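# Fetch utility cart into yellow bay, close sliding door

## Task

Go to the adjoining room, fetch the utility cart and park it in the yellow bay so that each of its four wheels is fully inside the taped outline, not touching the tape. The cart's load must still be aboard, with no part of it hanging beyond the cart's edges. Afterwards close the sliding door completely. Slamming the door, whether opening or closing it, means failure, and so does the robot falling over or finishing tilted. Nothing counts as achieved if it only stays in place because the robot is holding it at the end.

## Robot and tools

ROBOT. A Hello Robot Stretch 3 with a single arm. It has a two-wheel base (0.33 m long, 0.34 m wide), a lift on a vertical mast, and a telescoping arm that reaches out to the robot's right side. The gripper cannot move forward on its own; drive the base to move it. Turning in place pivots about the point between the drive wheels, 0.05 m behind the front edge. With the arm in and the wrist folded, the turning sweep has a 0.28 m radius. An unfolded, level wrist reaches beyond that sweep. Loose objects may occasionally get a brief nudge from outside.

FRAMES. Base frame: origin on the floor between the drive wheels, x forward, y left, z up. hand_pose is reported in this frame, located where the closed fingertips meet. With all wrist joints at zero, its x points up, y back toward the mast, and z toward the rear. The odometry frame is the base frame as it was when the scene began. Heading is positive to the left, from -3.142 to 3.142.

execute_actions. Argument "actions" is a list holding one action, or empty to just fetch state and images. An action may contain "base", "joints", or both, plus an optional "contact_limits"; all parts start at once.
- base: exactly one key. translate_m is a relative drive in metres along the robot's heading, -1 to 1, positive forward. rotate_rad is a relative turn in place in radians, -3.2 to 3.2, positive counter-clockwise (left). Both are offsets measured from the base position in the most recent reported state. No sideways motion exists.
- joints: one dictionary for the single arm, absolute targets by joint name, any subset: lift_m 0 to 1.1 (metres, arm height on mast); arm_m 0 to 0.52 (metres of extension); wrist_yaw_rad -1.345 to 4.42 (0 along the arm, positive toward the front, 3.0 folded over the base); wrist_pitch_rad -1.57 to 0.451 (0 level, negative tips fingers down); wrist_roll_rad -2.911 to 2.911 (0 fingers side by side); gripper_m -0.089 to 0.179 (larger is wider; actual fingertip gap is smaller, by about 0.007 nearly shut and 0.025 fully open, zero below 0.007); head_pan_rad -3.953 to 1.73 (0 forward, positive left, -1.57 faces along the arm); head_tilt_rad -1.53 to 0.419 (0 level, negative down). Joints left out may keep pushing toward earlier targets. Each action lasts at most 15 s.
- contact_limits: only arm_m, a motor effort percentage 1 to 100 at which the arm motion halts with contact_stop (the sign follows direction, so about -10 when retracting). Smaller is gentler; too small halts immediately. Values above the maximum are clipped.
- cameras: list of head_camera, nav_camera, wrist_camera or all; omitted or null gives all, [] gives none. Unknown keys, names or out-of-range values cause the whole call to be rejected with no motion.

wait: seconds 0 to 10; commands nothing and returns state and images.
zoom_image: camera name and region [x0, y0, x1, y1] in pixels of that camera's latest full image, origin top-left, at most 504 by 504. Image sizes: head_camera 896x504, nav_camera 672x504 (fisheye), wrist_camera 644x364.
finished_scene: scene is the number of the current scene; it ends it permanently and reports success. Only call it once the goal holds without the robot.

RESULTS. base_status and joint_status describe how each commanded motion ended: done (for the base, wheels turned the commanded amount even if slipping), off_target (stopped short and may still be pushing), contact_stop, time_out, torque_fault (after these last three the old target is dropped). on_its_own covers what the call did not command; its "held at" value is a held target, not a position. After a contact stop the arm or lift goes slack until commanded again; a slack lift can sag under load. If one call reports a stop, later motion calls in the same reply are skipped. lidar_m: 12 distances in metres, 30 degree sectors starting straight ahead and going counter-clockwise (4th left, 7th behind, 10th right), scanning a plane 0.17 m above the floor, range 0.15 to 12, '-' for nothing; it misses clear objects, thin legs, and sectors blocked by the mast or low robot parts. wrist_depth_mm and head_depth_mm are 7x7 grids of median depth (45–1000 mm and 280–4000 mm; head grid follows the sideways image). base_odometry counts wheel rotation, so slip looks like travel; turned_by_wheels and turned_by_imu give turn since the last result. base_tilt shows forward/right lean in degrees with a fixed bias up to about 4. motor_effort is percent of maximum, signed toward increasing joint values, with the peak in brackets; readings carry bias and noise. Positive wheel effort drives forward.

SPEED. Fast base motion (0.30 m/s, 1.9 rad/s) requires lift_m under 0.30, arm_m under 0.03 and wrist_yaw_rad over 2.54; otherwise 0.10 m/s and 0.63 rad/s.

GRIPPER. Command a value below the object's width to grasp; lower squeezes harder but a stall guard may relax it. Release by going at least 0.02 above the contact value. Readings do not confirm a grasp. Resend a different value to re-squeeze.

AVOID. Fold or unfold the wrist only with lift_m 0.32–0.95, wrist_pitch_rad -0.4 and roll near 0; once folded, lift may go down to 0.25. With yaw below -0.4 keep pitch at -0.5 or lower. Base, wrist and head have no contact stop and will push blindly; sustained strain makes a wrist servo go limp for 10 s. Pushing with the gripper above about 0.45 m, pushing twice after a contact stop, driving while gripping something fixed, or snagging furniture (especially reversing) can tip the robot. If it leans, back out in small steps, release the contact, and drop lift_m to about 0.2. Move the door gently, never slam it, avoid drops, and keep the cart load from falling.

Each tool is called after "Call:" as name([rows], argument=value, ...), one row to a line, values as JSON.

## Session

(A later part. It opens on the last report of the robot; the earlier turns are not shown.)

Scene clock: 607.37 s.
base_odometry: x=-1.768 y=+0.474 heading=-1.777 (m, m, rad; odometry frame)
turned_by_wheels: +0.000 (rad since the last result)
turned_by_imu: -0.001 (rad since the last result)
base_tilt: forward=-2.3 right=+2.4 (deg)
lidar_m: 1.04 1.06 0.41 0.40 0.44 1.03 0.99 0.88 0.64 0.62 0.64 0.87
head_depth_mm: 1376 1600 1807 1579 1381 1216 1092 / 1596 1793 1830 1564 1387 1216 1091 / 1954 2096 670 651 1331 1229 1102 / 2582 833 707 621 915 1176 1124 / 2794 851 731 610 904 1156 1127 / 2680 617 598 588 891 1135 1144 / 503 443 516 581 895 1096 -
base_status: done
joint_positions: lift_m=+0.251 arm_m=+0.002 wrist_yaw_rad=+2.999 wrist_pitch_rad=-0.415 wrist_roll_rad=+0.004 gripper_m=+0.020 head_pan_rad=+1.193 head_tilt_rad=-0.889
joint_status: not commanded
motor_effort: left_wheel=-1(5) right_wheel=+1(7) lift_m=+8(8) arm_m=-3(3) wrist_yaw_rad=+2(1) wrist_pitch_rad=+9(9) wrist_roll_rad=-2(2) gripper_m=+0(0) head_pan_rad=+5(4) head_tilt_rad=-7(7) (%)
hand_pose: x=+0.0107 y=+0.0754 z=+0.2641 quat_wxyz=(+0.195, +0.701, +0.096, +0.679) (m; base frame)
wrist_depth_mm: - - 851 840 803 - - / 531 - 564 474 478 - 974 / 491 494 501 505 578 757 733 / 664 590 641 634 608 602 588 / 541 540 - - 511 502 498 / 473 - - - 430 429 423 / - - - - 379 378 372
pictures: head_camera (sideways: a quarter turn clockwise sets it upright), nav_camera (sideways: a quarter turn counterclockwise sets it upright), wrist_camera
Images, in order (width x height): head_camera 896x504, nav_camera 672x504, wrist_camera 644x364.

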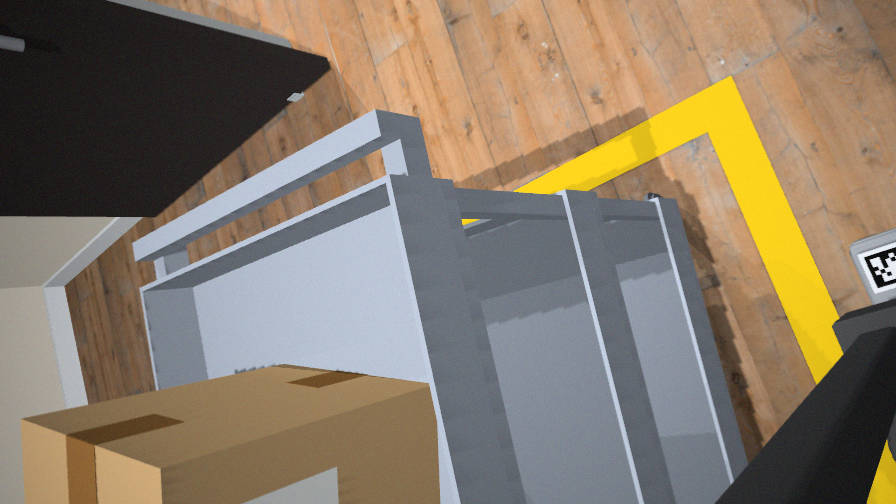

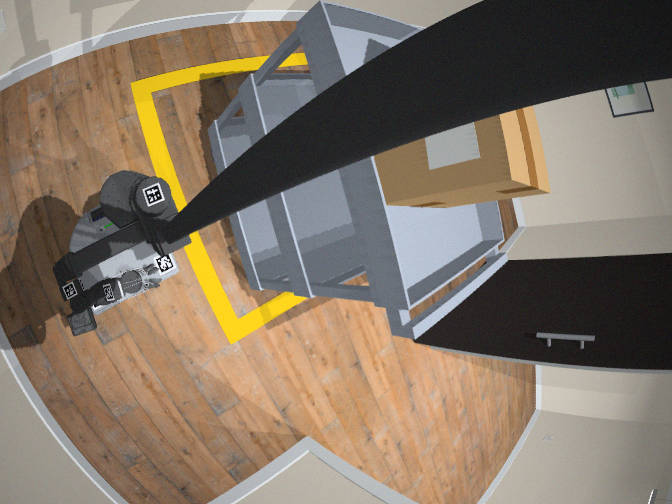

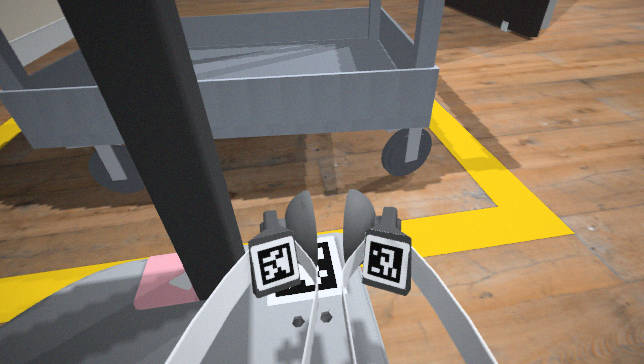

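Call:
execute_actions([
  {"base":{"translate_m":0.555},"joints":{"head_pan_rad":0,"head_tilt_rad":-0.7}},
], cameras=[])

Call:
execute_actions([
  {"base":{"rotate_rad":1.567},"joints":{"lift_m":0.4}},
])

Scene clock: 622.70 s.
base_odometry: x=-1.882 y=-0.069 heading=-1.777 (m, m, rad; odometry frame)
turned_by_wheels: +0.000 (rad since the last result)
turned_by_imu: +0.000 (rad since the last result)
base_tilt: forward=-2.3 right=+2.4 (deg)
lidar_m: 0.48 0.50 1.25 1.63 0.51 0.55 1.54 0.88 0.64 0.61 0.64 0.50
head_depth_mm: 375 423 484 568 685 864 1088 / 376 424 486 568 686 868 1092 / 376 424 487 571 690 869 1095 / 377 425 487 571 689 873 1103 / 378 426 490 575 694 877 1100 / 378 426 490 575 695 878 1107 / 378 428 491 576 697 865 1172
base_status: done
joint_positions: lift_m=+0.251 arm_m=+0.002 wrist_yaw_rad=+2.999 wrist_pitch_rad=-0.415 wrist_roll_rad=+0.004 gripper_m=+0.020 head_pan_rad=+0.007 head_tilt_rad=-0.704
joint_status: all done
motor_effort: left_wheel=-1(5) right_wheel=+0(7) lift_m=+8(7) arm_m=-3(2) wrist_yaw_rad=+1(2) wrist_pitch_rad=+9(9) wrist_roll_rad=-1(2) gripper_m=-1(0) head_pan_rad=-3(50) head_tilt_rad=+2(25) (%)
hand_pose: x=+0.0107 y=+0.0754 z=+0.2641 quat_wxyz=(+0.195, +0.701, +0.096, +0.679) (m; base frame)
wrist_depth_mm: - - - - - - - / 672 - - - - - 968 / 475 780 802 785 762 754 659 / 534 610 639 634 614 596 519 / 547 535 - - 511 503 482 / 476 - - - 425 429 424 / - - - - 380 380 373
pictures: none
No camera images: the call's "cameras" was empty. Leave "cameras" out to get every camera's image.

Scene clock: 625.50 s.
base_odometry: x=-1.882 y=-0.069 heading=-0.210 (m, m, rad; odometry frame)
turned_by_wheels: +1.567 (rad since the last result)
turned_by_imu: +1.569 (rad since the last result)
base_tilt: forward=-2.4 right=+2.3 (deg)
lidar_m: 1.55 0.51 0.54 1.54 0.89 0.64 0.61 0.63 0.51 0.48 0.50 1.25
head_depth_mm: 1296 1242 1338 1577 1563 1324 1147 / 2231 2027 2048 1840 1572 1326 1156 / 2688 2940 2442 1908 1560 1336 1152 / 2670 2937 2431 1907 1574 1329 1162 / 2637 2943 2483 1911 1581 1334 1162 / 2648 2918 2495 1922 1310 1264 1138 / 2661 3018 887 1097 1015 1124 1036
base_status: done
joint_positions: lift_m=+0.399 arm_m=+0.002 wrist_yaw_rad=+2.999 wrist_pitch_rad=-0.415 wrist_roll_rad=+0.004 gripper_m=+0.020 head_pan_rad=+0.007 head_tilt_rad=-0.704
joint_status: all done
motor_effort: left_wheel=-1(7) right_wheel=+1(6) lift_m=+33(33) arm_m=-3(3) wrist_yaw_rad=+1(1) wrist_pitch_rad=+10(10) wrist_roll_rad=-2(1) gripper_m=+0(0) head_pan_rad=-5(4) head_tilt_rad=+2(2) (%)
hand_pose: x=+0.0107 y=+0.0754 z=+0.4125 quat_wxyz=(+0.195, +0.701, +0.096, +0.679) (m; base frame)
wrist_depth_mm: 931 - - - - - - / 926 - - - - - 834 / 911 - - - - 685 724 / 852 919 881 877 863 599 559 / 753 744 - 719 714 658 680 / 641 643 - 601 599 600 595 / 559 554 - 562 532 522 520
pictures: head_camera (sideways: a quarter turn clockwise sets it upright), nav_camera (sideways: a quarter turn counterclockwise sets it upright), wrist_camera
Images, in order (width x height): head_camera 896x504, nav_camera 672x504, wrist_camera 644x364.

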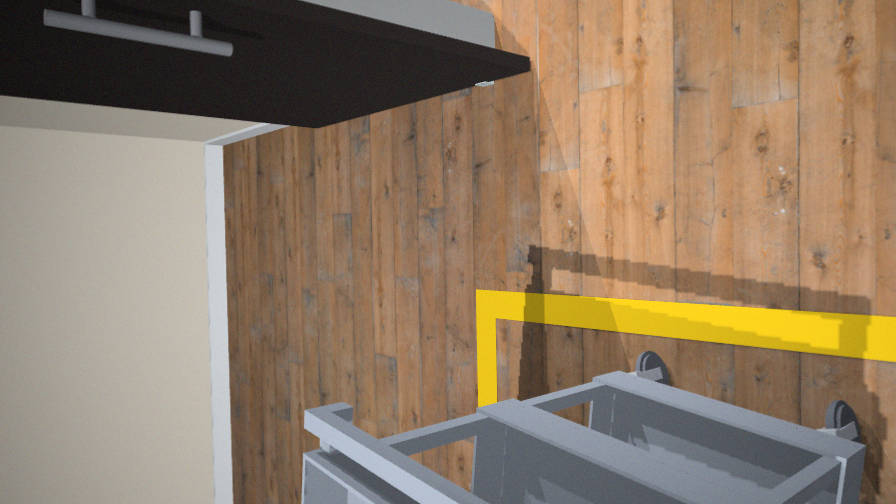

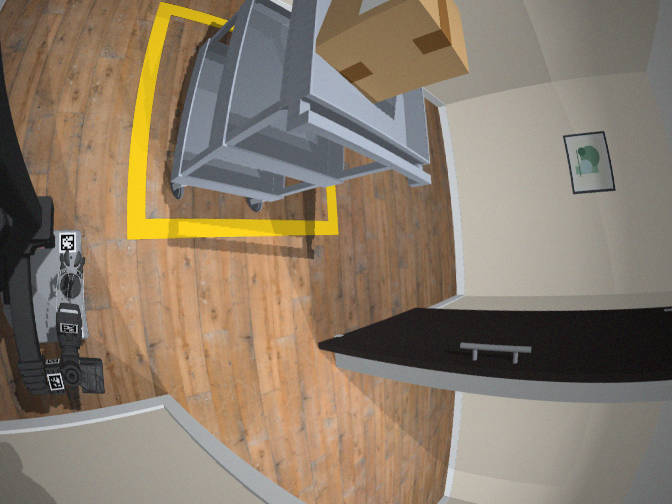

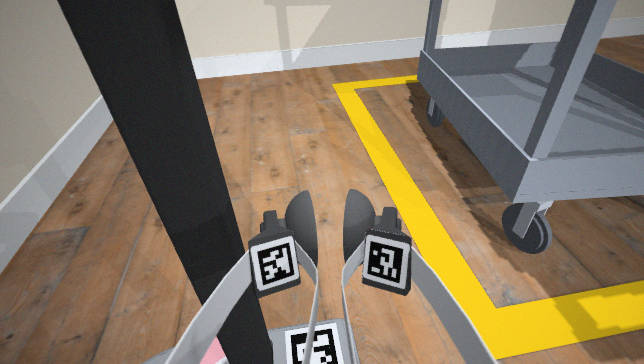

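Call:
execute_actions([
  {"base":{"translate_m":0.65},"joints":{"lift_m":0.74,"head_pan_rad":-0.6,"head_tilt_rad":-0.5}},
], cameras=[])

Call:
execute_actions([
  {"base":{"translate_m":0.45},"joints":{"wrist_yaw_rad":0.5,"gripper_m":0.09}},
])

Scene clock: 642.23 s.
base_odometry: x=-1.247 y=-0.205 heading=-0.211 (m, m, rad; odometry frame)
turned_by_wheels: +0.000 (rad since the last result)
turned_by_imu: +0.000 (rad since the last result)
base_tilt: forward=-2.4 right=+2.4 (deg)
lidar_m: 1.49 2.26 0.32 0.31 0.33 1.31 1.26 0.68 0.56 3.23 3.32 0.67
head_depth_mm: 3091 3447 3591 2489 1868 1503 1256 / 2843 3173 3458 2493 1905 1500 1265 / 539 591 666 745 854 1204 1214 / 585 645 707 774 901 1065 1213 / 680 765 861 990 1173 1407 1273 / 819 929 1089 1305 1637 1527 1276 / 1013 1200 1473 2159 1927 1552 1285
base_status: done
joint_positions: lift_m=+0.739 arm_m=+0.002 wrist_yaw_rad=+2.999 wrist_pitch_rad=-0.415 wrist_roll_rad=+0.004 gripper_m=+0.020 head_pan_rad=-0.593 head_tilt_rad=-0.507
joint_status: all done
motor_effort: left_wheel=-1(2) right_wheel=+1(5) lift_m=+34(34) arm_m=-3(3) wrist_yaw_rad=+1(1) wrist_pitch_rad=+10(10) wrist_roll_rad=-2(2) gripper_m=+0(0) head_pan_rad=-4(44) head_tilt_rad=+4(23) (%)
hand_pose: x=+0.0107 y=+0.0754 z=+0.7525 quat_wxyz=(+0.195, +0.701, +0.096, +0.679) (m; base frame)
wrist_depth_mm: 317 - 326 329 332 - - / 378 - 997 - - - - / - - 846 817 - - - / - 470 665 659 678 - - / - 511 - 513 - - - / - - - 817 980 - 966 / 927 915 - 792 858 875 861
pictures: none
No camera images: the call's "cameras" was empty. Leave "cameras" out to get every camera's image.

Scene clock: 648.17 s.
base_odometry: x=-0.806 y=-0.299 heading=-0.211 (m, m, rad; odometry frame)
turned_by_wheels: +0.000 (rad since the last result)
turned_by_imu: +0.000 (rad since the last result)
base_tilt: forward=-2.4 right=+2.4 (deg)
lidar_m: 1.66 2.13 1.63 0.83 0.40 0.42 1.71 0.89 2.37 0.41 0.42 0.56
head_depth_mm: 402 430 461 497 539 589 651 / 444 481 519 564 620 687 770 / 501 544 596 659 732 829 950 / 571 627 695 783 891 1041 1206 / 662 745 840 972 1149 1393 1277 / 793 909 1054 1303 1722 1536 1277 / 1135 1331 1640 2075 1930 1535 1279
base_status: done
joint_positions: lift_m=+0.739 arm_m=+0.002 wrist_yaw_rad=+0.502 wrist_pitch_rad=-0.415 wrist_roll_rad=+0.002 gripper_m=+0.090 head_pan_rad=-0.593 head_tilt_rad=-0.507
joint_status: all done
motor_effort: left_wheel=-1(2) right_wheel=+2(4) lift_m=+33(33) arm_m=-3(2) wrist_yaw_rad=-2(4) wrist_pitch_rad=+10(10) wrist_roll_rad=-1(2) gripper_m=+0(94) head_pan_rad=-3(3) head_tilt_rad=+4(4) (%)
hand_pose: x=+0.0867 y=-0.3441 z=+0.7525 quat_wxyz=(+0.706, +0.313, -0.634, +0.030) (m; base frame)
wrist_depth_mm: 280 142 178 173 - - - / 336 272 213 190 - - - / 411 315 234 214 - - - / 525 381 291 241 - - - / 760 482 326 275 - - - / - 698 406 323 966 991 983 / 926 864 559 393 892 871 858
pictures: head_camera (sideways: a quarter turn clockwise sets it upright), nav_camera (sideways: a quarter turn counterclockwise sets it upright), wrist_camera
Images, in order (width x height): head_camera 896x504, nav_camera 672x504, wrist_camera 644x364.

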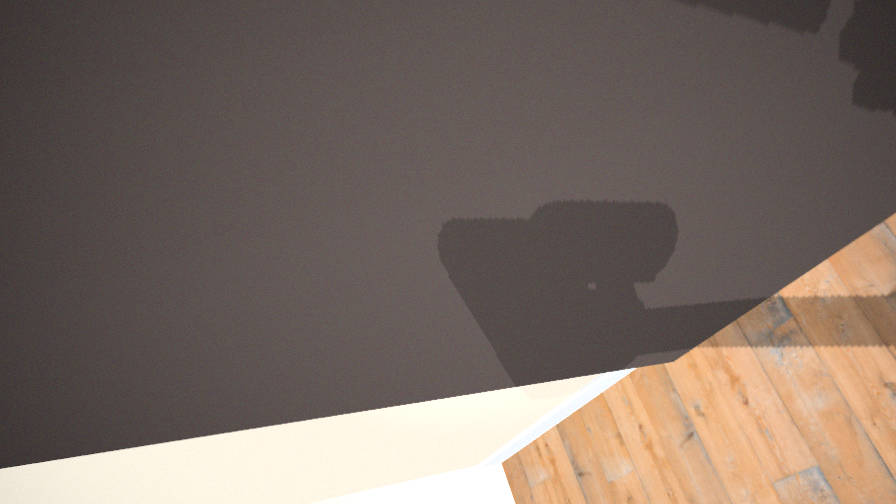

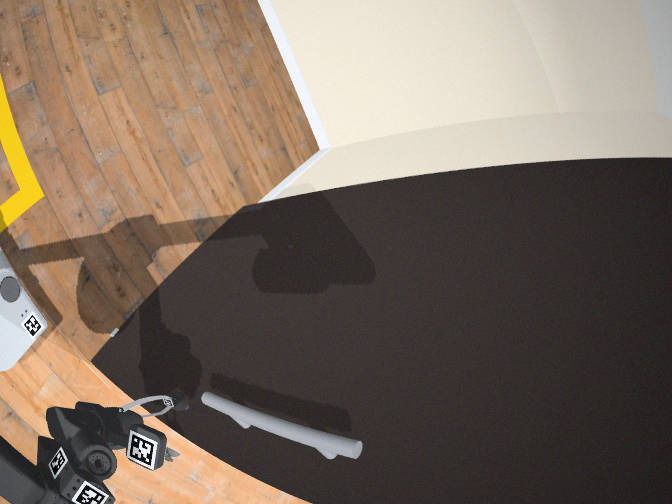

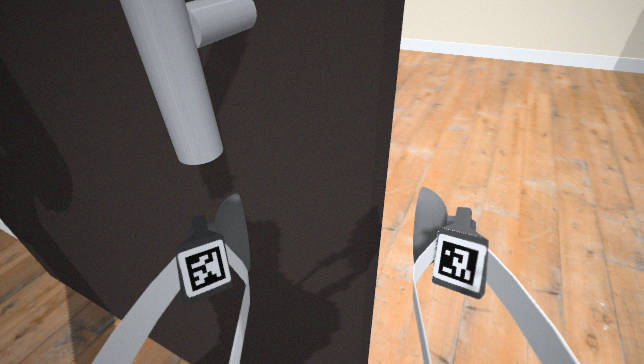

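Call:
execute_actions([
  {"joints":{"lift_m":0.62,"wrist_pitch_rad":0}},
], cameras=[])

Call:
execute_actions([
  {"base":{"translate_m":0.06},"joints":{"head_pan_rad":-1.3,"head_tilt_rad":-0.8}},
])

Scene clock: 660.93 s.
base_odometry: x=-0.806 y=-0.299 heading=-0.211 (m, m, rad; odometry frame)
turned_by_wheels: +0.000 (rad since the last result)
turned_by_imu: -0.011 (rad since the last result)
base_tilt: forward=-2.4 right=+2.4 (deg)
lidar_m: 1.60 2.13 1.64 0.86 0.40 0.42 1.71 0.89 2.35 0.41 0.42 0.56
head_depth_mm: 397 425 456 492 533 582 644 / 440 474 512 557 611 679 762 / 493 535 585 648 721 812 937 / 560 615 686 767 877 1012 1191 / 648 725 819 940 1110 1345 1275 / 771 876 1020 1221 1733 1536 1277 / 965 1289 1575 1985 1931 1544 1287
base_status: not commanded
joint_positions: lift_m=+0.621 arm_m=+0.002 wrist_yaw_rad=+0.502 wrist_pitch_rad=-0.018 wrist_roll_rad=+0.004 gripper_m=+0.090 head_pan_rad=-0.593 head_tilt_rad=-0.505
joint_status: all done
motor_effort: left_wheel=+0(2) right_wheel=+0(10) lift_m=+7(31) arm_m=+1(1) wrist_yaw_rad=-2(18) wrist_pitch_rad=+11(40) wrist_roll_rad=-2(5) gripper_m=+0(3) head_pan_rad=-3(4) head_tilt_rad=+3(4) (%)
hand_pose: x=+0.1015 y=-0.3711 z=+0.7309 quat_wxyz=(+0.685, +0.182, -0.684, +0.169) (m; base frame)
wrist_depth_mm: 287 147 190 176 - - - / 307 155 213 183 - - - / 330 269 219 191 - - - / 360 285 234 200 - - - / 388 306 235 209 - - - / 430 344 253 219 - - - / 472 344 284 231 - - -
pictures: none
No camera images: the call's "cameras" was empty. Leave "cameras" out to get every camera's image.

Scene clock: 662.97 s.
base_odometry: x=-0.748 y=-0.312 heading=-0.211 (m, m, rad; odometry frame)
turned_by_wheels: +0.000 (rad since the last result)
turned_by_imu: +0.000 (rad since the last result)
base_tilt: forward=-2.3 right=+2.4 (deg)
lidar_m: 1.58 2.05 1.64 1.57 0.46 0.44 1.77 0.94 2.43 0.40 0.41 0.55
head_depth_mm: 2669 2700 2109 1734 1463 1262 1139 / 327 2448 2060 1731 1465 1271 1158 / 322 368 429 515 662 834 1095 / 330 379 426 499 626 923 1130 / 339 391 452 560 715 993 1135 / 349 403 477 587 759 1077 1137 / 358 416 496 616 806 1173 1141
base_status: done
joint_positions: lift_m=+0.621 arm_m=+0.002 wrist_yaw_rad=+0.480 wrist_pitch_rad=-0.021 wrist_roll_rad=+0.004 gripper_m=+0.090 head_pan_rad=-1.293 head_tilt_rad=-0.790
joint_status: all done
on_its_own: wrist_yaw_rad is at rest, and its effort (+26) is outside its rest range (-12 to +12)
motor_effort: left_wheel=-3(6) right_wheel=+5(13) lift_m=+7(7) arm_m=+1(1) wrist_yaw_rad=+26(57) wrist_pitch_rad=+13(14) wrist_roll_rad=-2(2) gripper_m=-4(11) head_pan_rad=-5(46) head_tilt_rad=-5(33) (%)
hand_pose: x=+0.0965 y=-0.3737 z=+0.7299 quat_wxyz=(+0.688, +0.176, -0.686, +0.160) (m; base frame)
wrist_depth_mm: 263 225 129 168 153 - - / 284 238 131 177 160 - - / 305 254 135 184 166 - - / 329 269 224 193 174 - - / 358 289 225 202 181 - - / 394 319 244 211 190 - - / 431 319 269 223 202 - -
pictures: head_camera (sideways: a quarter turn clockwise sets it upright), nav_camera (sideways: a quarter turn counterclockwise sets it upright), wrist_camera
Images, in order (width x height): head_camera 896x504, nav_camera 672x504, wrist_camera 644x364.

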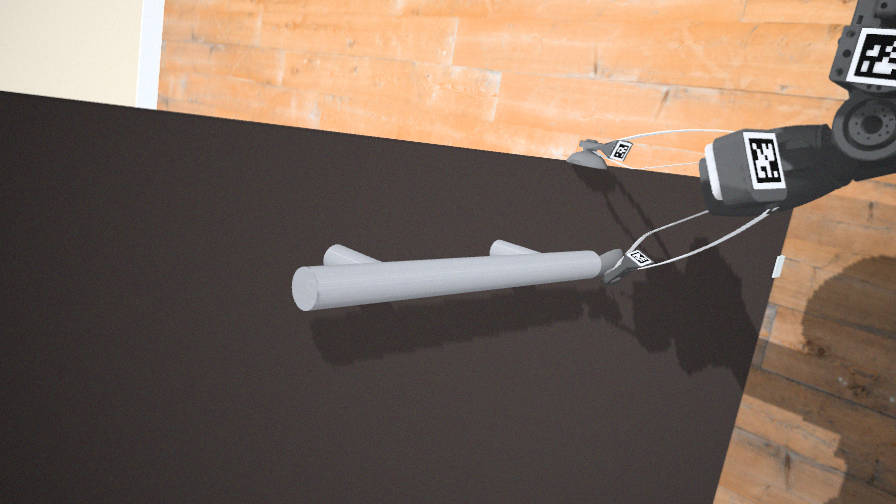

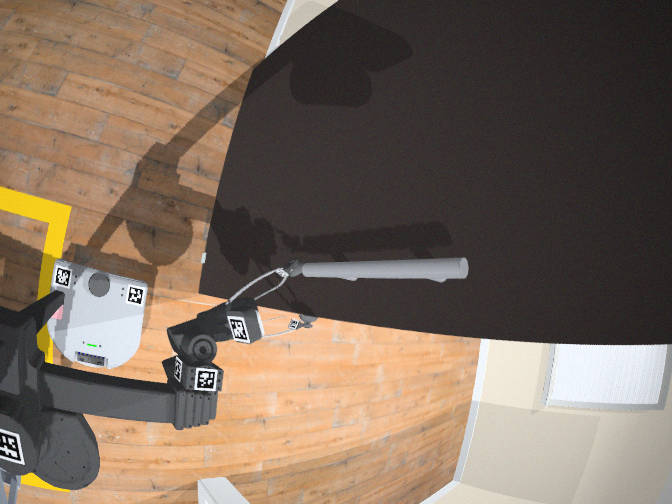

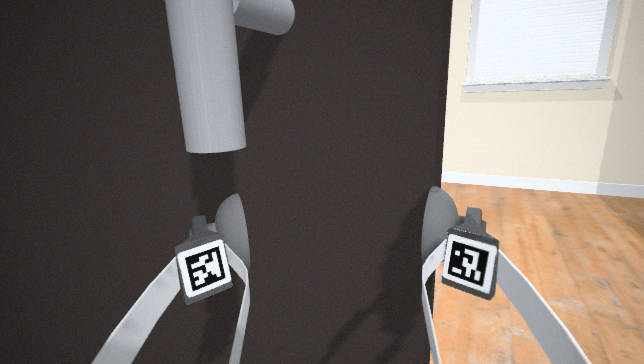

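Call:
execute_actions([
  {"joints":{"wrist_pitch_rad":-0.45,"wrist_yaw_rad":0.48}},
], cameras=[])

Call:
execute_actions([
  {"base":{"translate_m":0.155},"joints":{"wrist_yaw_rad":0.0}},
])

Scene clock: 678.43 s.
base_odometry: x=-0.748 y=-0.312 heading=-0.211 (m, m, rad; odometry frame)
turned_by_wheels: +0.000 (rad since the last result)
turned_by_imu: +0.001 (rad since the last result)
base_tilt: forward=-2.3 right=+2.4 (deg)
lidar_m: 1.59 2.06 1.64 1.57 0.46 0.44 1.77 0.94 2.43 0.41 0.42 0.55
head_depth_mm: 2689 2736 2123 1735 1464 1267 1140 / 327 2430 2052 1733 1470 1267 1157 / 322 369 430 516 668 836 - / 331 380 425 499 642 904 1126 / 339 391 453 561 717 994 1132 / 348 404 478 587 761 1074 1133 / 359 417 498 614 807 1179 1137
base_status: not commanded
joint_positions: lift_m=+0.621 arm_m=+0.002 wrist_yaw_rad=+0.478 wrist_pitch_rad=-0.463 wrist_roll_rad=+0.001 gripper_m=+0.090 head_pan_rad=-1.293 head_tilt_rad=-0.790
joint_status: all done
motor_effort: left_wheel=-1(2) right_wheel=+1(5) lift_m=+7(8) arm_m=+1(1) wrist_yaw_rad=+3(25) wrist_pitch_rad=+8(11) wrist_roll_rad=-1(2) gripper_m=+1(5) head_pan_rad=-4(3) head_tilt_rad=-6(6) (%)
hand_pose: x=+0.0790 y=-0.3409 z=+0.6236 quat_wxyz=(+0.707, +0.320, -0.630, +0.005) (m; base frame)
wrist_depth_mm: 262 224 193 169 153 - - / 312 257 218 188 171 - - / 381 306 249 211 195 - - / 500 369 291 240 223 - - / 716 474 330 280 246 955 934 / 879 692 428 334 788 820 805 / 770 742 604 420 711 736 730
pictures: none
No camera images: the call's "cameras" was empty. Leave "cameras" out to get every camera's image.

Scene clock: 681.10 s.
base_odometry: x=-0.596 y=-0.344 heading=-0.211 (m, m, rad; odometry frame)
turned_by_wheels: +0.000 (rad since the last result)
turned_by_imu: +0.000 (rad since the last result)
base_tilt: forward=-2.3 right=+2.4 (deg)
lidar_m: 1.57 1.90 1.65 1.57 0.66 0.56 1.92 1.07 2.64 0.40 0.41 0.55
head_depth_mm: 302 343 384 402 567 1220 1138 / 310 353 410 490 572 752 - / 318 363 424 509 637 860 1106 / 327 374 439 529 670 910 1129 / 335 385 454 553 708 978 1132 / 344 398 472 579 747 1065 1137 / 353 411 490 607 799 1157 1137
base_status: done
joint_positions: lift_m=+0.621 arm_m=+0.002 wrist_yaw_rad=+0.002 wrist_pitch_rad=-0.463 wrist_roll_rad=+0.001 gripper_m=+0.090 head_pan_rad=-1.293 head_tilt_rad=-0.790
joint_status: all done
motor_effort: left_wheel=+0(3) right_wheel=+0(3) lift_m=+8(7) arm_m=+0(0) wrist_yaw_rad=-3(4) wrist_pitch_rad=+8(8) wrist_roll_rad=-1(1) gripper_m=-1(0) head_pan_rad=-4(5) head_tilt_rad=-6(6) (%)
hand_pose: x=-0.0211 y=-0.3653 z=+0.6235 quat_wxyz=(+0.688, +0.163, -0.688, -0.162) (m; base frame)
wrist_depth_mm: 136 137 138 140 141 148 - / 150 152 153 155 156 - - / 167 169 171 174 176 - - / 190 191 195 196 199 - - / 217 220 219 228 229 953 946 / 256 257 275 269 283 815 818 / 311 316 325 331 369 737 720
pictures: head_camera (sideways: a quarter turn clockwise sets it upright), nav_camera (sideways: a quarter turn counterclockwise sets it upright), wrist_camera
Images, in order (width x height): head_camera 896x504, nav_camera 672x504, wrist_camera 644x364.

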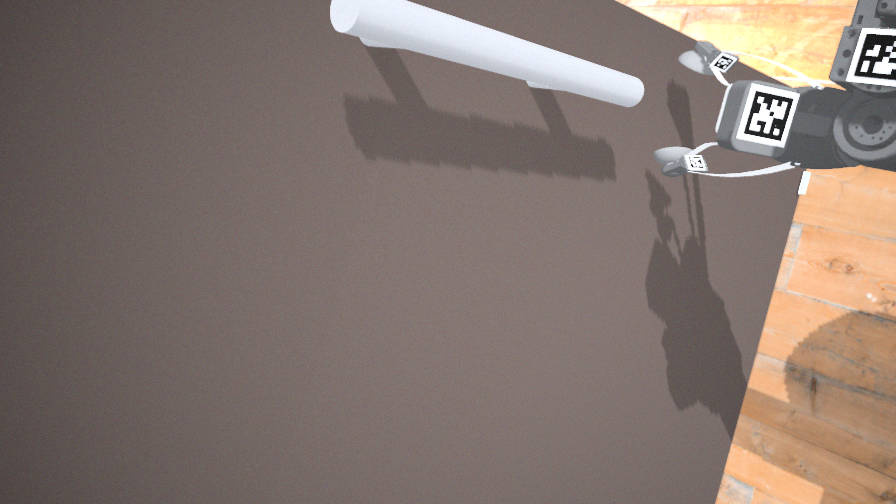

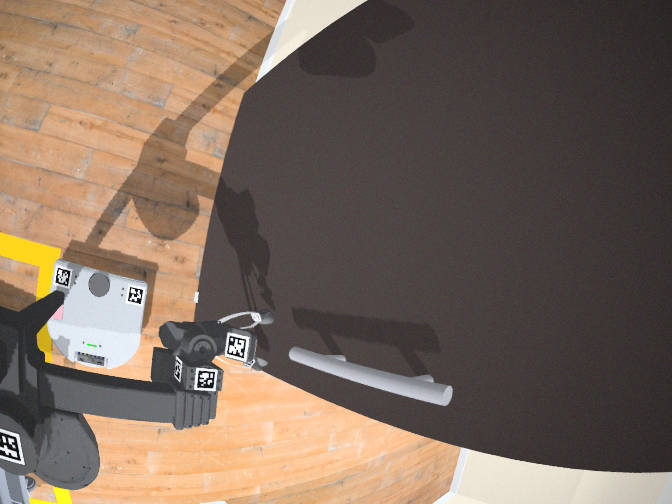

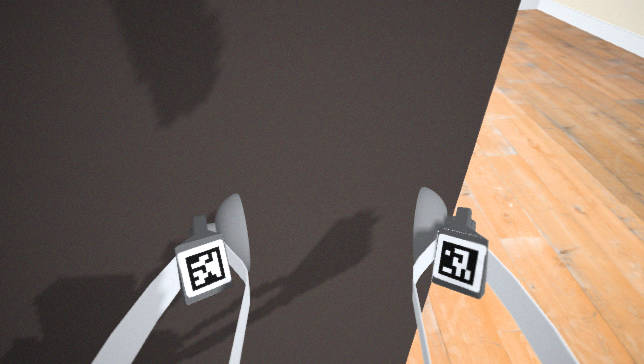

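Call:
execute_actions([
  {"joints":{"lift_m":0.84,"head_tilt_rad":-0.6}},
])

Scene clock: 691.13 s.
base_odometry: x=-0.596 y=-0.344 heading=-0.211 (m, m, rad; odometry frame)
turned_by_wheels: +0.000 (rad since the last result)
turned_by_imu: +0.001 (rad since the last result)
base_tilt: forward=-2.4 right=+2.3 (deg)
lidar_m: 1.57 1.90 1.65 1.57 0.67 0.57 1.92 1.07 2.63 0.40 0.41 0.55
head_depth_mm: 292 321 358 395 393 472 - / 298 329 368 418 482 545 - / 305 339 380 432 502 599 748 / 313 348 392 448 523 631 786 / 321 359 405 465 546 663 843 / 330 369 419 483 571 700 905 / 339 381 434 503 599 741 972
base_status: not commanded
joint_positions: lift_m=+0.839 arm_m=+0.002 wrist_yaw_rad=+0.002 wrist_pitch_rad=-0.464 wrist_roll_rad=+0.001 gripper_m=+0.090 head_pan_rad=-1.293 head_tilt_rad=-0.606
joint_status: all done
motor_effort: left_wheel=+0(0) right_wheel=+1(0) lift_m=+33(34) arm_m=+1(1) wrist_yaw_rad=-2(3) wrist_pitch_rad=+9(9) wrist_roll_rad=-1(1) gripper_m=+0(0) head_pan_rad=-4(4) head_tilt_rad=+4(23) (%)
hand_pose: x=-0.0211 y=-0.3652 z=+0.8417 quat_wxyz=(+0.688, +0.163, -0.688, -0.162) (m; base frame)
wrist_depth_mm: 136 137 138 76 142 148 - / 150 151 153 85 156 - - / 167 169 171 95 176 - - / 189 192 194 110 199 - - / 217 220 219 130 231 - - / 256 257 275 161 283 - - / 310 317 324 321 375 948 946
pictures: head_camera (sideways: a quarter turn clockwise sets it upright), nav_camera (sideways: a quarter turn counterclockwise sets it upright), wrist_camera
Images, in order (width x height): head_camera 896x504, nav_camera 672x504, wrist_camera 644x364.

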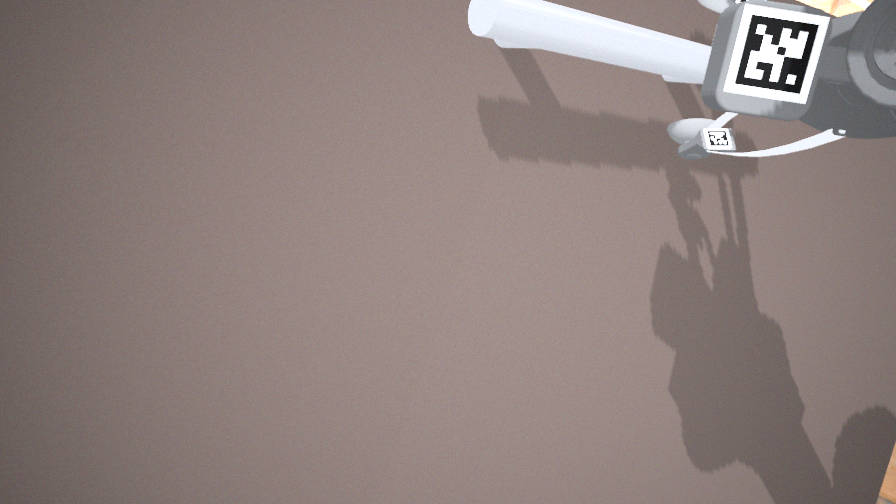

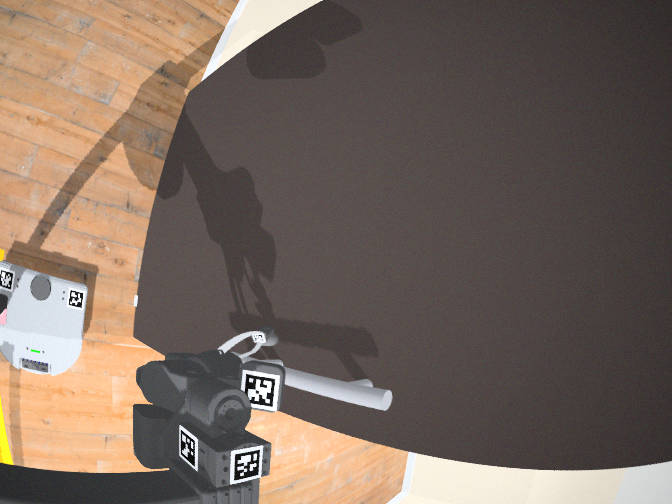

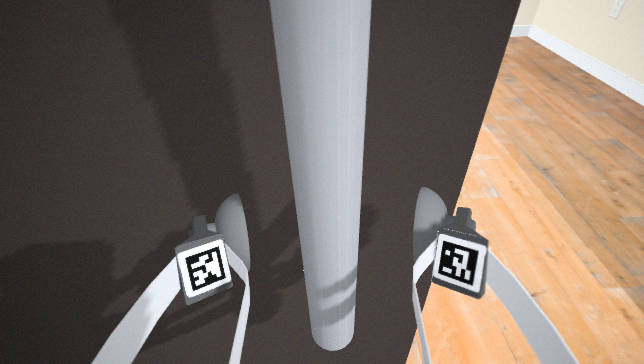

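Call:
execute_actions([
  {"joints":{"gripper_m":0.065}},
], cameras=[])

Call:
execute_actions([
  {"base":{"translate_m":-0.3},"joints":{"head_pan_rad":-1.9,"head_tilt_rad":-0.6}},
])

Scene clock: 694.57 s.
base_odometry: x=-0.596 y=-0.344 heading=-0.211 (m, m, rad; odometry frame)
turned_by_wheels: +0.000 (rad since the last result)
turned_by_imu: +0.000 (rad since the last result)
base_tilt: forward=-2.4 right=+2.4 (deg)
lidar_m: 1.56 1.90 1.65 1.57 0.66 0.57 1.93 1.07 2.64 0.40 0.41 0.55
head_depth_mm: 292 321 357 394 393 445 - / 298 329 369 417 482 539 - / 305 338 380 432 501 598 740 / 313 348 392 448 525 628 786 / 321 358 405 465 546 665 842 / 330 369 419 484 571 700 905 / 339 380 434 503 600 745 977
base_status: not commanded
joint_positions: lift_m=+0.839 arm_m=+0.002 wrist_yaw_rad=+0.002 wrist_pitch_rad=-0.464 wrist_roll_rad=+0.001 gripper_m=+0.065 head_pan_rad=-1.293 head_tilt_rad=-0.606
joint_status: all done
motor_effort: left_wheel=+0(0) right_wheel=+0(0) lift_m=+33(33) arm_m=+1(1) wrist_yaw_rad=-3(2) wrist_pitch_rad=+9(9) wrist_roll_rad=-1(0) gripper_m=+1(88) head_pan_rad=-3(4) head_tilt_rad=+4(4) (%)
hand_pose: x=-0.0211 y=-0.3652 z=+0.8417 quat_wxyz=(+0.688, +0.163, -0.688, -0.162) (m; base frame)
wrist_depth_mm: 136 137 139 76 142 148 - / 150 152 153 85 156 - - / 167 169 172 96 176 - - / 188 191 193 110 199 - - / 217 220 217 130 227 - - / 256 258 276 161 286 - - / 311 315 323 321 925 937 934
pictures: none
No camera images: the call's "cameras" was empty. Leave "cameras" out to get every camera's image.

Scene clock: 698.70 s.
base_odometry: x=-0.890 y=-0.281 heading=-0.211 (m, m, rad; odometry frame)
turned_by_wheels: +0.000 (rad since the last result)
turned_by_imu: +0.001 (rad since the last result)
base_tilt: forward=-2.3 right=+2.3 (deg)
lidar_m: 1.60 2.22 1.64 0.61 0.37 0.43 1.63 0.82 0.43 0.41 0.42 0.56
head_depth_mm: 2274 2457 2531 2150 1685 1434 - / 2702 2892 2852 2177 1696 1446 - / 2908 3228 2954 2136 1710 1451 - / 2739 380 428 490 572 664 - / 322 356 397 434 455 554 - / 312 344 382 426 492 555 693 / 302 332 367 412 469 544 648
base_status: done
joint_positions: lift_m=+0.839 arm_m=+0.002 wrist_yaw_rad=-0.010 wrist_pitch_rad=-0.464 wrist_roll_rad=+0.001 gripper_m=+0.065 head_pan_rad=-1.893 head_tilt_rad=-0.606
joint_status: all done
on_its_own: wrist_yaw_rad is at rest, and its effort (+13) is outside its rest range (-12 to +12)
motor_effort: left_wheel=-1(6) right_wheel=+2(24) lift_m=+34(33) arm_m=+0(0) wrist_yaw_rad=+13(87) wrist_pitch_rad=+9(9) wrist_roll_rad=+0(1) gripper_m=-3(20) head_pan_rad=-6(44) head_tilt_rad=+4(5) (%)
hand_pose: x=-0.0238 y=-0.3652 z=+0.8417 quat_wxyz=(+0.687, +0.159, -0.689, -0.167) (m; base frame)
wrist_depth_mm: 142 144 146 145 86 152 - / 157 159 161 160 97 172 - / 175 177 180 179 178 - - / 197 200 204 202 201 - - / 226 230 227 233 138 - - / 265 268 290 274 301 - - / 321 325 338 350 394 929 782
pictures: head_camera (sideways: a quarter turn clockwise sets it upright), nav_camera (sideways: a quarter turn counterclockwise sets it upright), wrist_camera
Images, in order (width x height): head_camera 896x504, nav_camera 672x504, wrist_camera 644x364.

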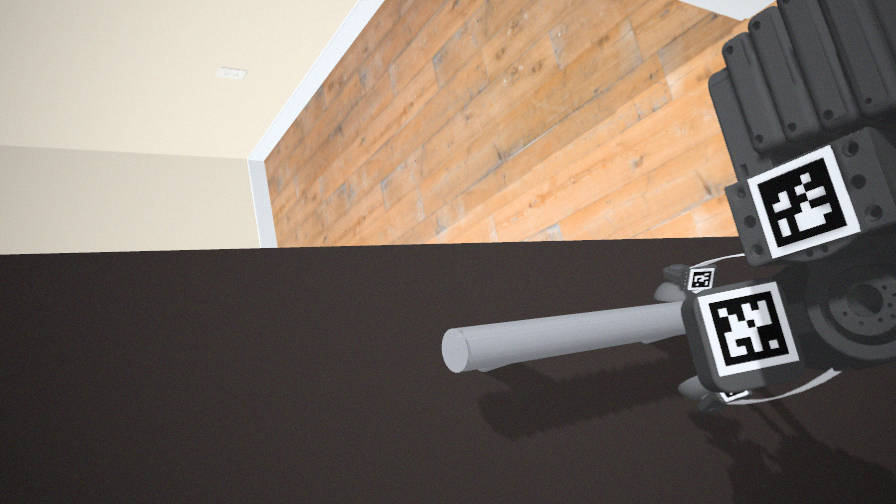

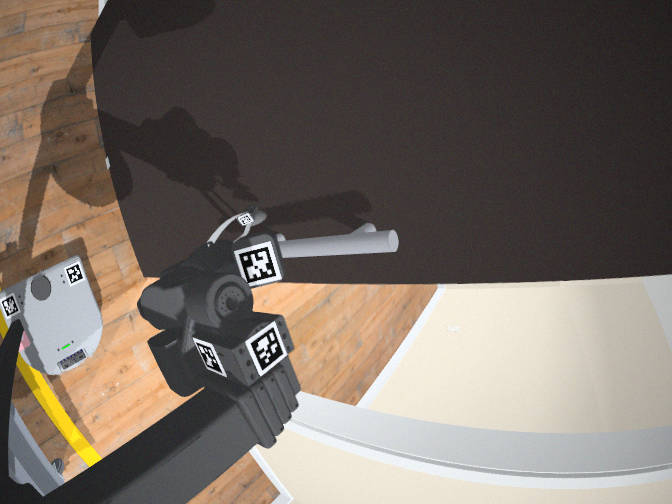

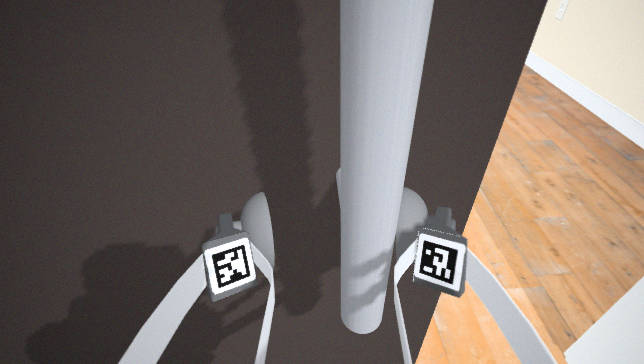

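Call:
execute_actions([
  {"base":{"translate_m":-0.3},"joints":{"wrist_yaw_rad":-0.01}},
])

Scene clock: 705.57 s.
base_odometry: x=-1.183 y=-0.219 heading=-0.211 (m, m, rad; odometry frame)
turned_by_wheels: +0.000 (rad since the last result)
turned_by_imu: +0.002 (rad since the last result)
base_tilt: forward=-2.3 right=+2.4 (deg)
lidar_m: 1.65 2.28 0.31 0.30 0.32 0.47 1.33 0.70 0.44 0.42 0.43 0.57
head_depth_mm: 515 549 590 656 761 923 - / 2191 2359 2550 784 851 930 - / 2677 2911 2847 2157 1728 1446 - / 2741 391 439 503 586 696 - / 331 365 408 445 472 569 - / 320 353 393 438 507 573 717 / 311 341 378 423 482 560 667
base_status: done
joint_positions: lift_m=+0.839 arm_m=+0.002 wrist_yaw_rad=-0.017 wrist_pitch_rad=-0.465 wrist_roll_rad=-0.003 gripper_m=+0.065 head_pan_rad=-1.893 head_tilt_rad=-0.606
joint_status: all done
motor_effort: left_wheel=-1(5) right_wheel=+1(23) lift_m=+33(33) arm_m=+0(1) wrist_yaw_rad=+8(86) wrist_pitch_rad=+9(11) wrist_roll_rad=+0(2) gripper_m=-2(20) head_pan_rad=-4(4) head_tilt_rad=+4(4) (%)
hand_pose: x=-0.0251 y=-0.3651 z=+0.8416 quat_wxyz=(+0.688, +0.158, -0.688, -0.169) (m; base frame)
wrist_depth_mm: 151 153 155 154 97 164 - / 167 169 171 170 109 187 - / 186 188 192 190 191 - 391 / 210 214 217 216 216 - 398 / 240 245 241 247 156 - 401 / 282 287 310 292 319 571 446 / 341 348 360 375 674 676 563
pictures: head_camera (sideways: a quarter turn clockwise sets it upright), nav_camera (sideways: a quarter turn counterclockwise sets it upright), wrist_camera
Images, in order (width x height): head_camera 896x504, nav_camera 672x504, wrist_camera 644x364.

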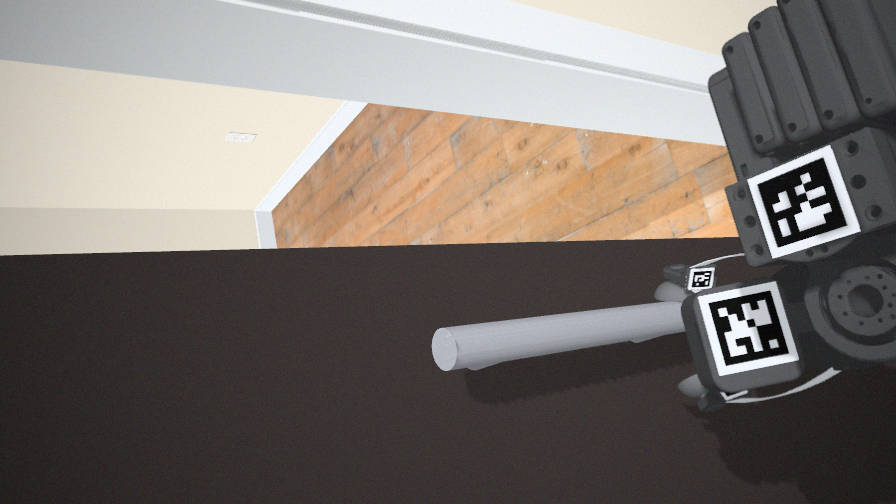

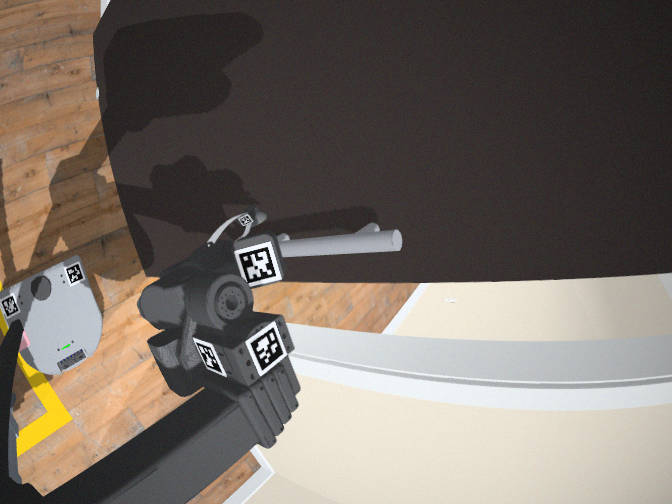

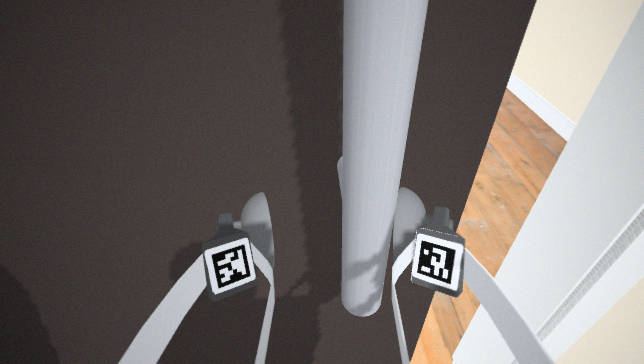

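Call:
execute_actions([
  {"base":{"translate_m":-0.18},"joints":{"wrist_yaw_rad":-0.01,"arm_m":0.022}},
])

Scene clock: 710.57 s.
base_odometry: x=-1.359 y=-0.181 heading=-0.211 (m, m, rad; odometry frame)
turned_by_wheels: +0.000 (rad since the last result)
turned_by_imu: +0.001 (rad since the last result)
base_tilt: forward=-2.3 right=+2.4 (deg)
lidar_m: 1.67 0.42 0.32 0.32 0.34 1.20 1.15 0.70 0.44 0.42 0.43 0.58
head_depth_mm: 443 496 565 657 780 939 - / 421 474 536 622 735 830 - / 403 449 506 581 680 758 - / 448 488 531 606 612 679 - / 335 370 414 460 512 - - / 325 358 398 439 513 586 723 / 315 346 383 430 488 568 676
base_status: done
joint_positions: lift_m=+0.839 arm_m=+0.022 wrist_yaw_rad=-0.008 wrist_pitch_rad=-0.463 wrist_roll_rad=-0.001 gripper_m=+0.065 head_pan_rad=-1.893 head_tilt_rad=-0.606
joint_status: all done
motor_effort: left_wheel=+0(6) right_wheel=+1(25) lift_m=+33(33) arm_m=+1(7) wrist_yaw_rad=-3(89) wrist_pitch_rad=+8(10) wrist_roll_rad=+0(1) gripper_m=+0(20) head_pan_rad=-5(4) head_tilt_rad=+4(4) (%)
hand_pose: x=-0.0233 y=-0.3855 z=+0.8420 quat_wxyz=(+0.688, +0.160, -0.688, -0.165) (m; base frame)
wrist_depth_mm: 139 140 142 138 84 148 197 / 153 155 157 152 155 167 215 / 171 173 176 170 174 244 245 / 193 195 199 191 200 280 287 / 221 225 222 219 139 323 342 / 261 263 282 257 295 388 408 / 315 320 331 338 379 481 511
pictures: head_camera (sideways: a quarter turn clockwise sets it upright), nav_camera (sideways: a quarter turn counterclockwise sets it upright), wrist_camera
Images, in order (width x height): head_camera 896x504, nav_camera 672x504, wrist_camera 644x364.

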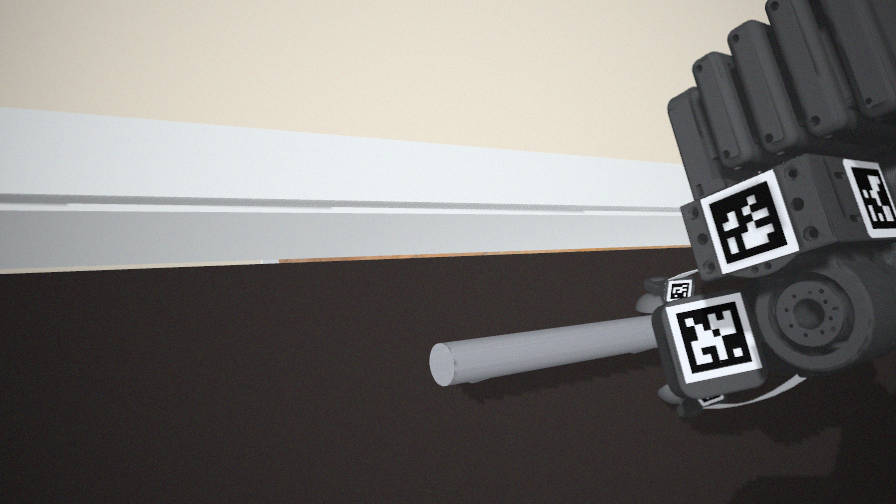

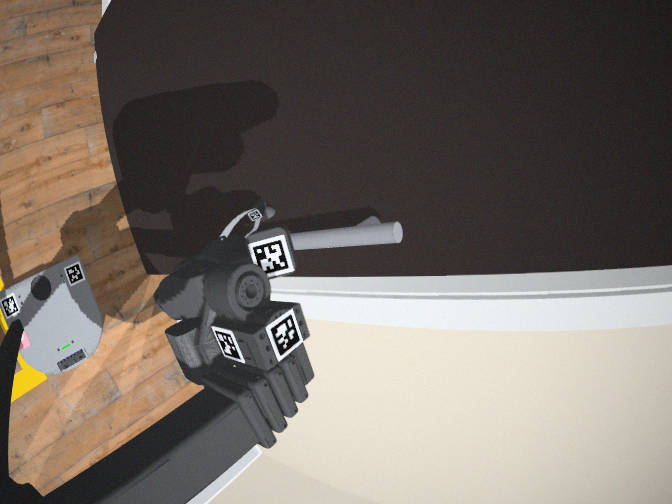

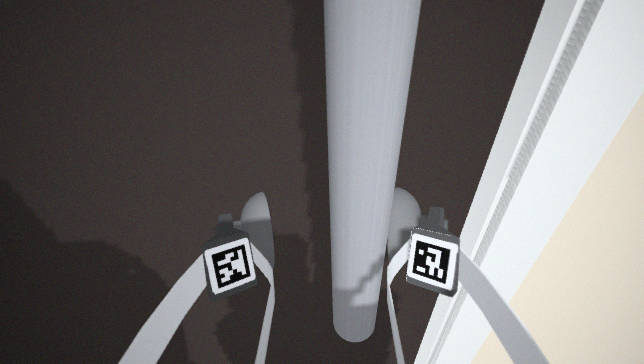

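Call:
execute_actions([
  {"base":{"translate_m":-0.07},"joints":{"wrist_yaw_rad":-0.01}},
], cameras=["head_camera","wrist_camera"])

Scene clock: 715.43 s.
base_odometry: x=-1.427 y=-0.166 heading=-0.211 (m, m, rad; odometry frame)
turned_by_wheels: +0.000 (rad since the last result)
turned_by_imu: +0.001 (rad since the last result)
base_tilt: forward=-2.4 right=+2.3 (deg)
lidar_m: 1.68 0.42 0.33 0.32 1.58 1.13 1.08 0.70 0.49 0.43 0.44 0.59
head_depth_mm: 445 500 568 661 785 948 - / 429 480 543 624 737 834 - / 415 462 520 594 696 786 - / 388 431 480 545 617 710 - / 340 373 417 472 531 - - / 327 361 400 432 502 591 730 / 317 348 386 433 492 574 678
base_status: done
joint_positions: lift_m=+0.839 arm_m=+0.022 wrist_yaw_rad=-0.008 wrist_pitch_rad=-0.464 wrist_roll_rad=-0.001 gripper_m=+0.065 head_pan_rad=-1.893 head_tilt_rad=-0.606
joint_status: all done
motor_effort: left_wheel=+0(8) right_wheel=+0(18) lift_m=+33(33) arm_m=+0(1) wrist_yaw_rad=-2(67) wrist_pitch_rad=+9(9) wrist_roll_rad=+0(0) gripper_m=+0(15) head_pan_rad=-5(5) head_tilt_rad=+3(4) (%)
hand_pose: x=-0.0232 y=-0.3854 z=+0.8417 quat_wxyz=(+0.688, +0.160, -0.688, -0.165) (m; base frame)
wrist_depth_mm: 142 143 144 83 148 155 206 / 156 158 160 92 164 209 230 / 175 176 178 104 184 241 259 / 197 199 202 120 208 283 296 / 226 229 225 143 244 334 347 / 265 267 288 260 299 406 415 / 321 325 340 345 430 499 518
pictures: head_camera (sideways: a quarter turn clockwise sets it upright), wrist_camera
Images, in order (width x height): head_camera 896x504, wrist_camera 644x364.

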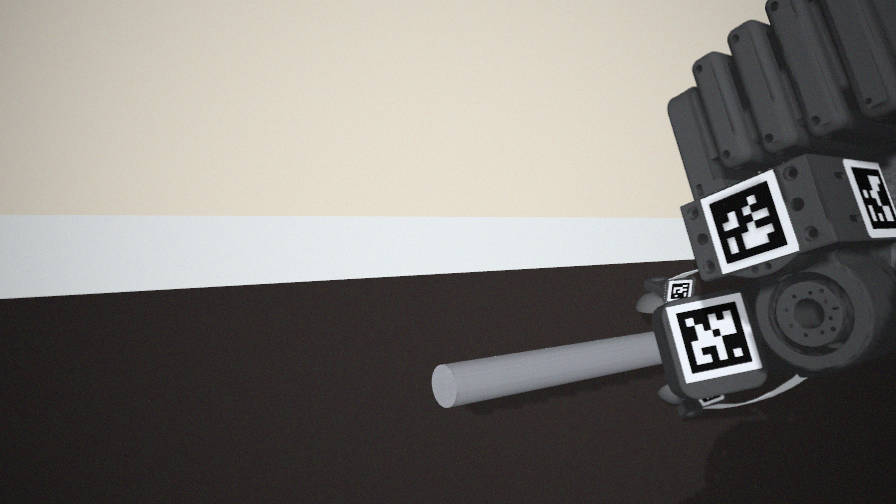

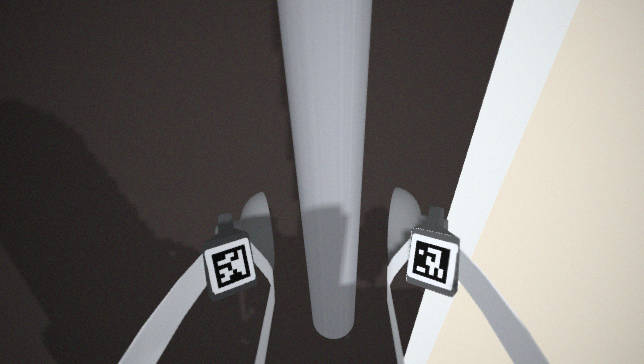

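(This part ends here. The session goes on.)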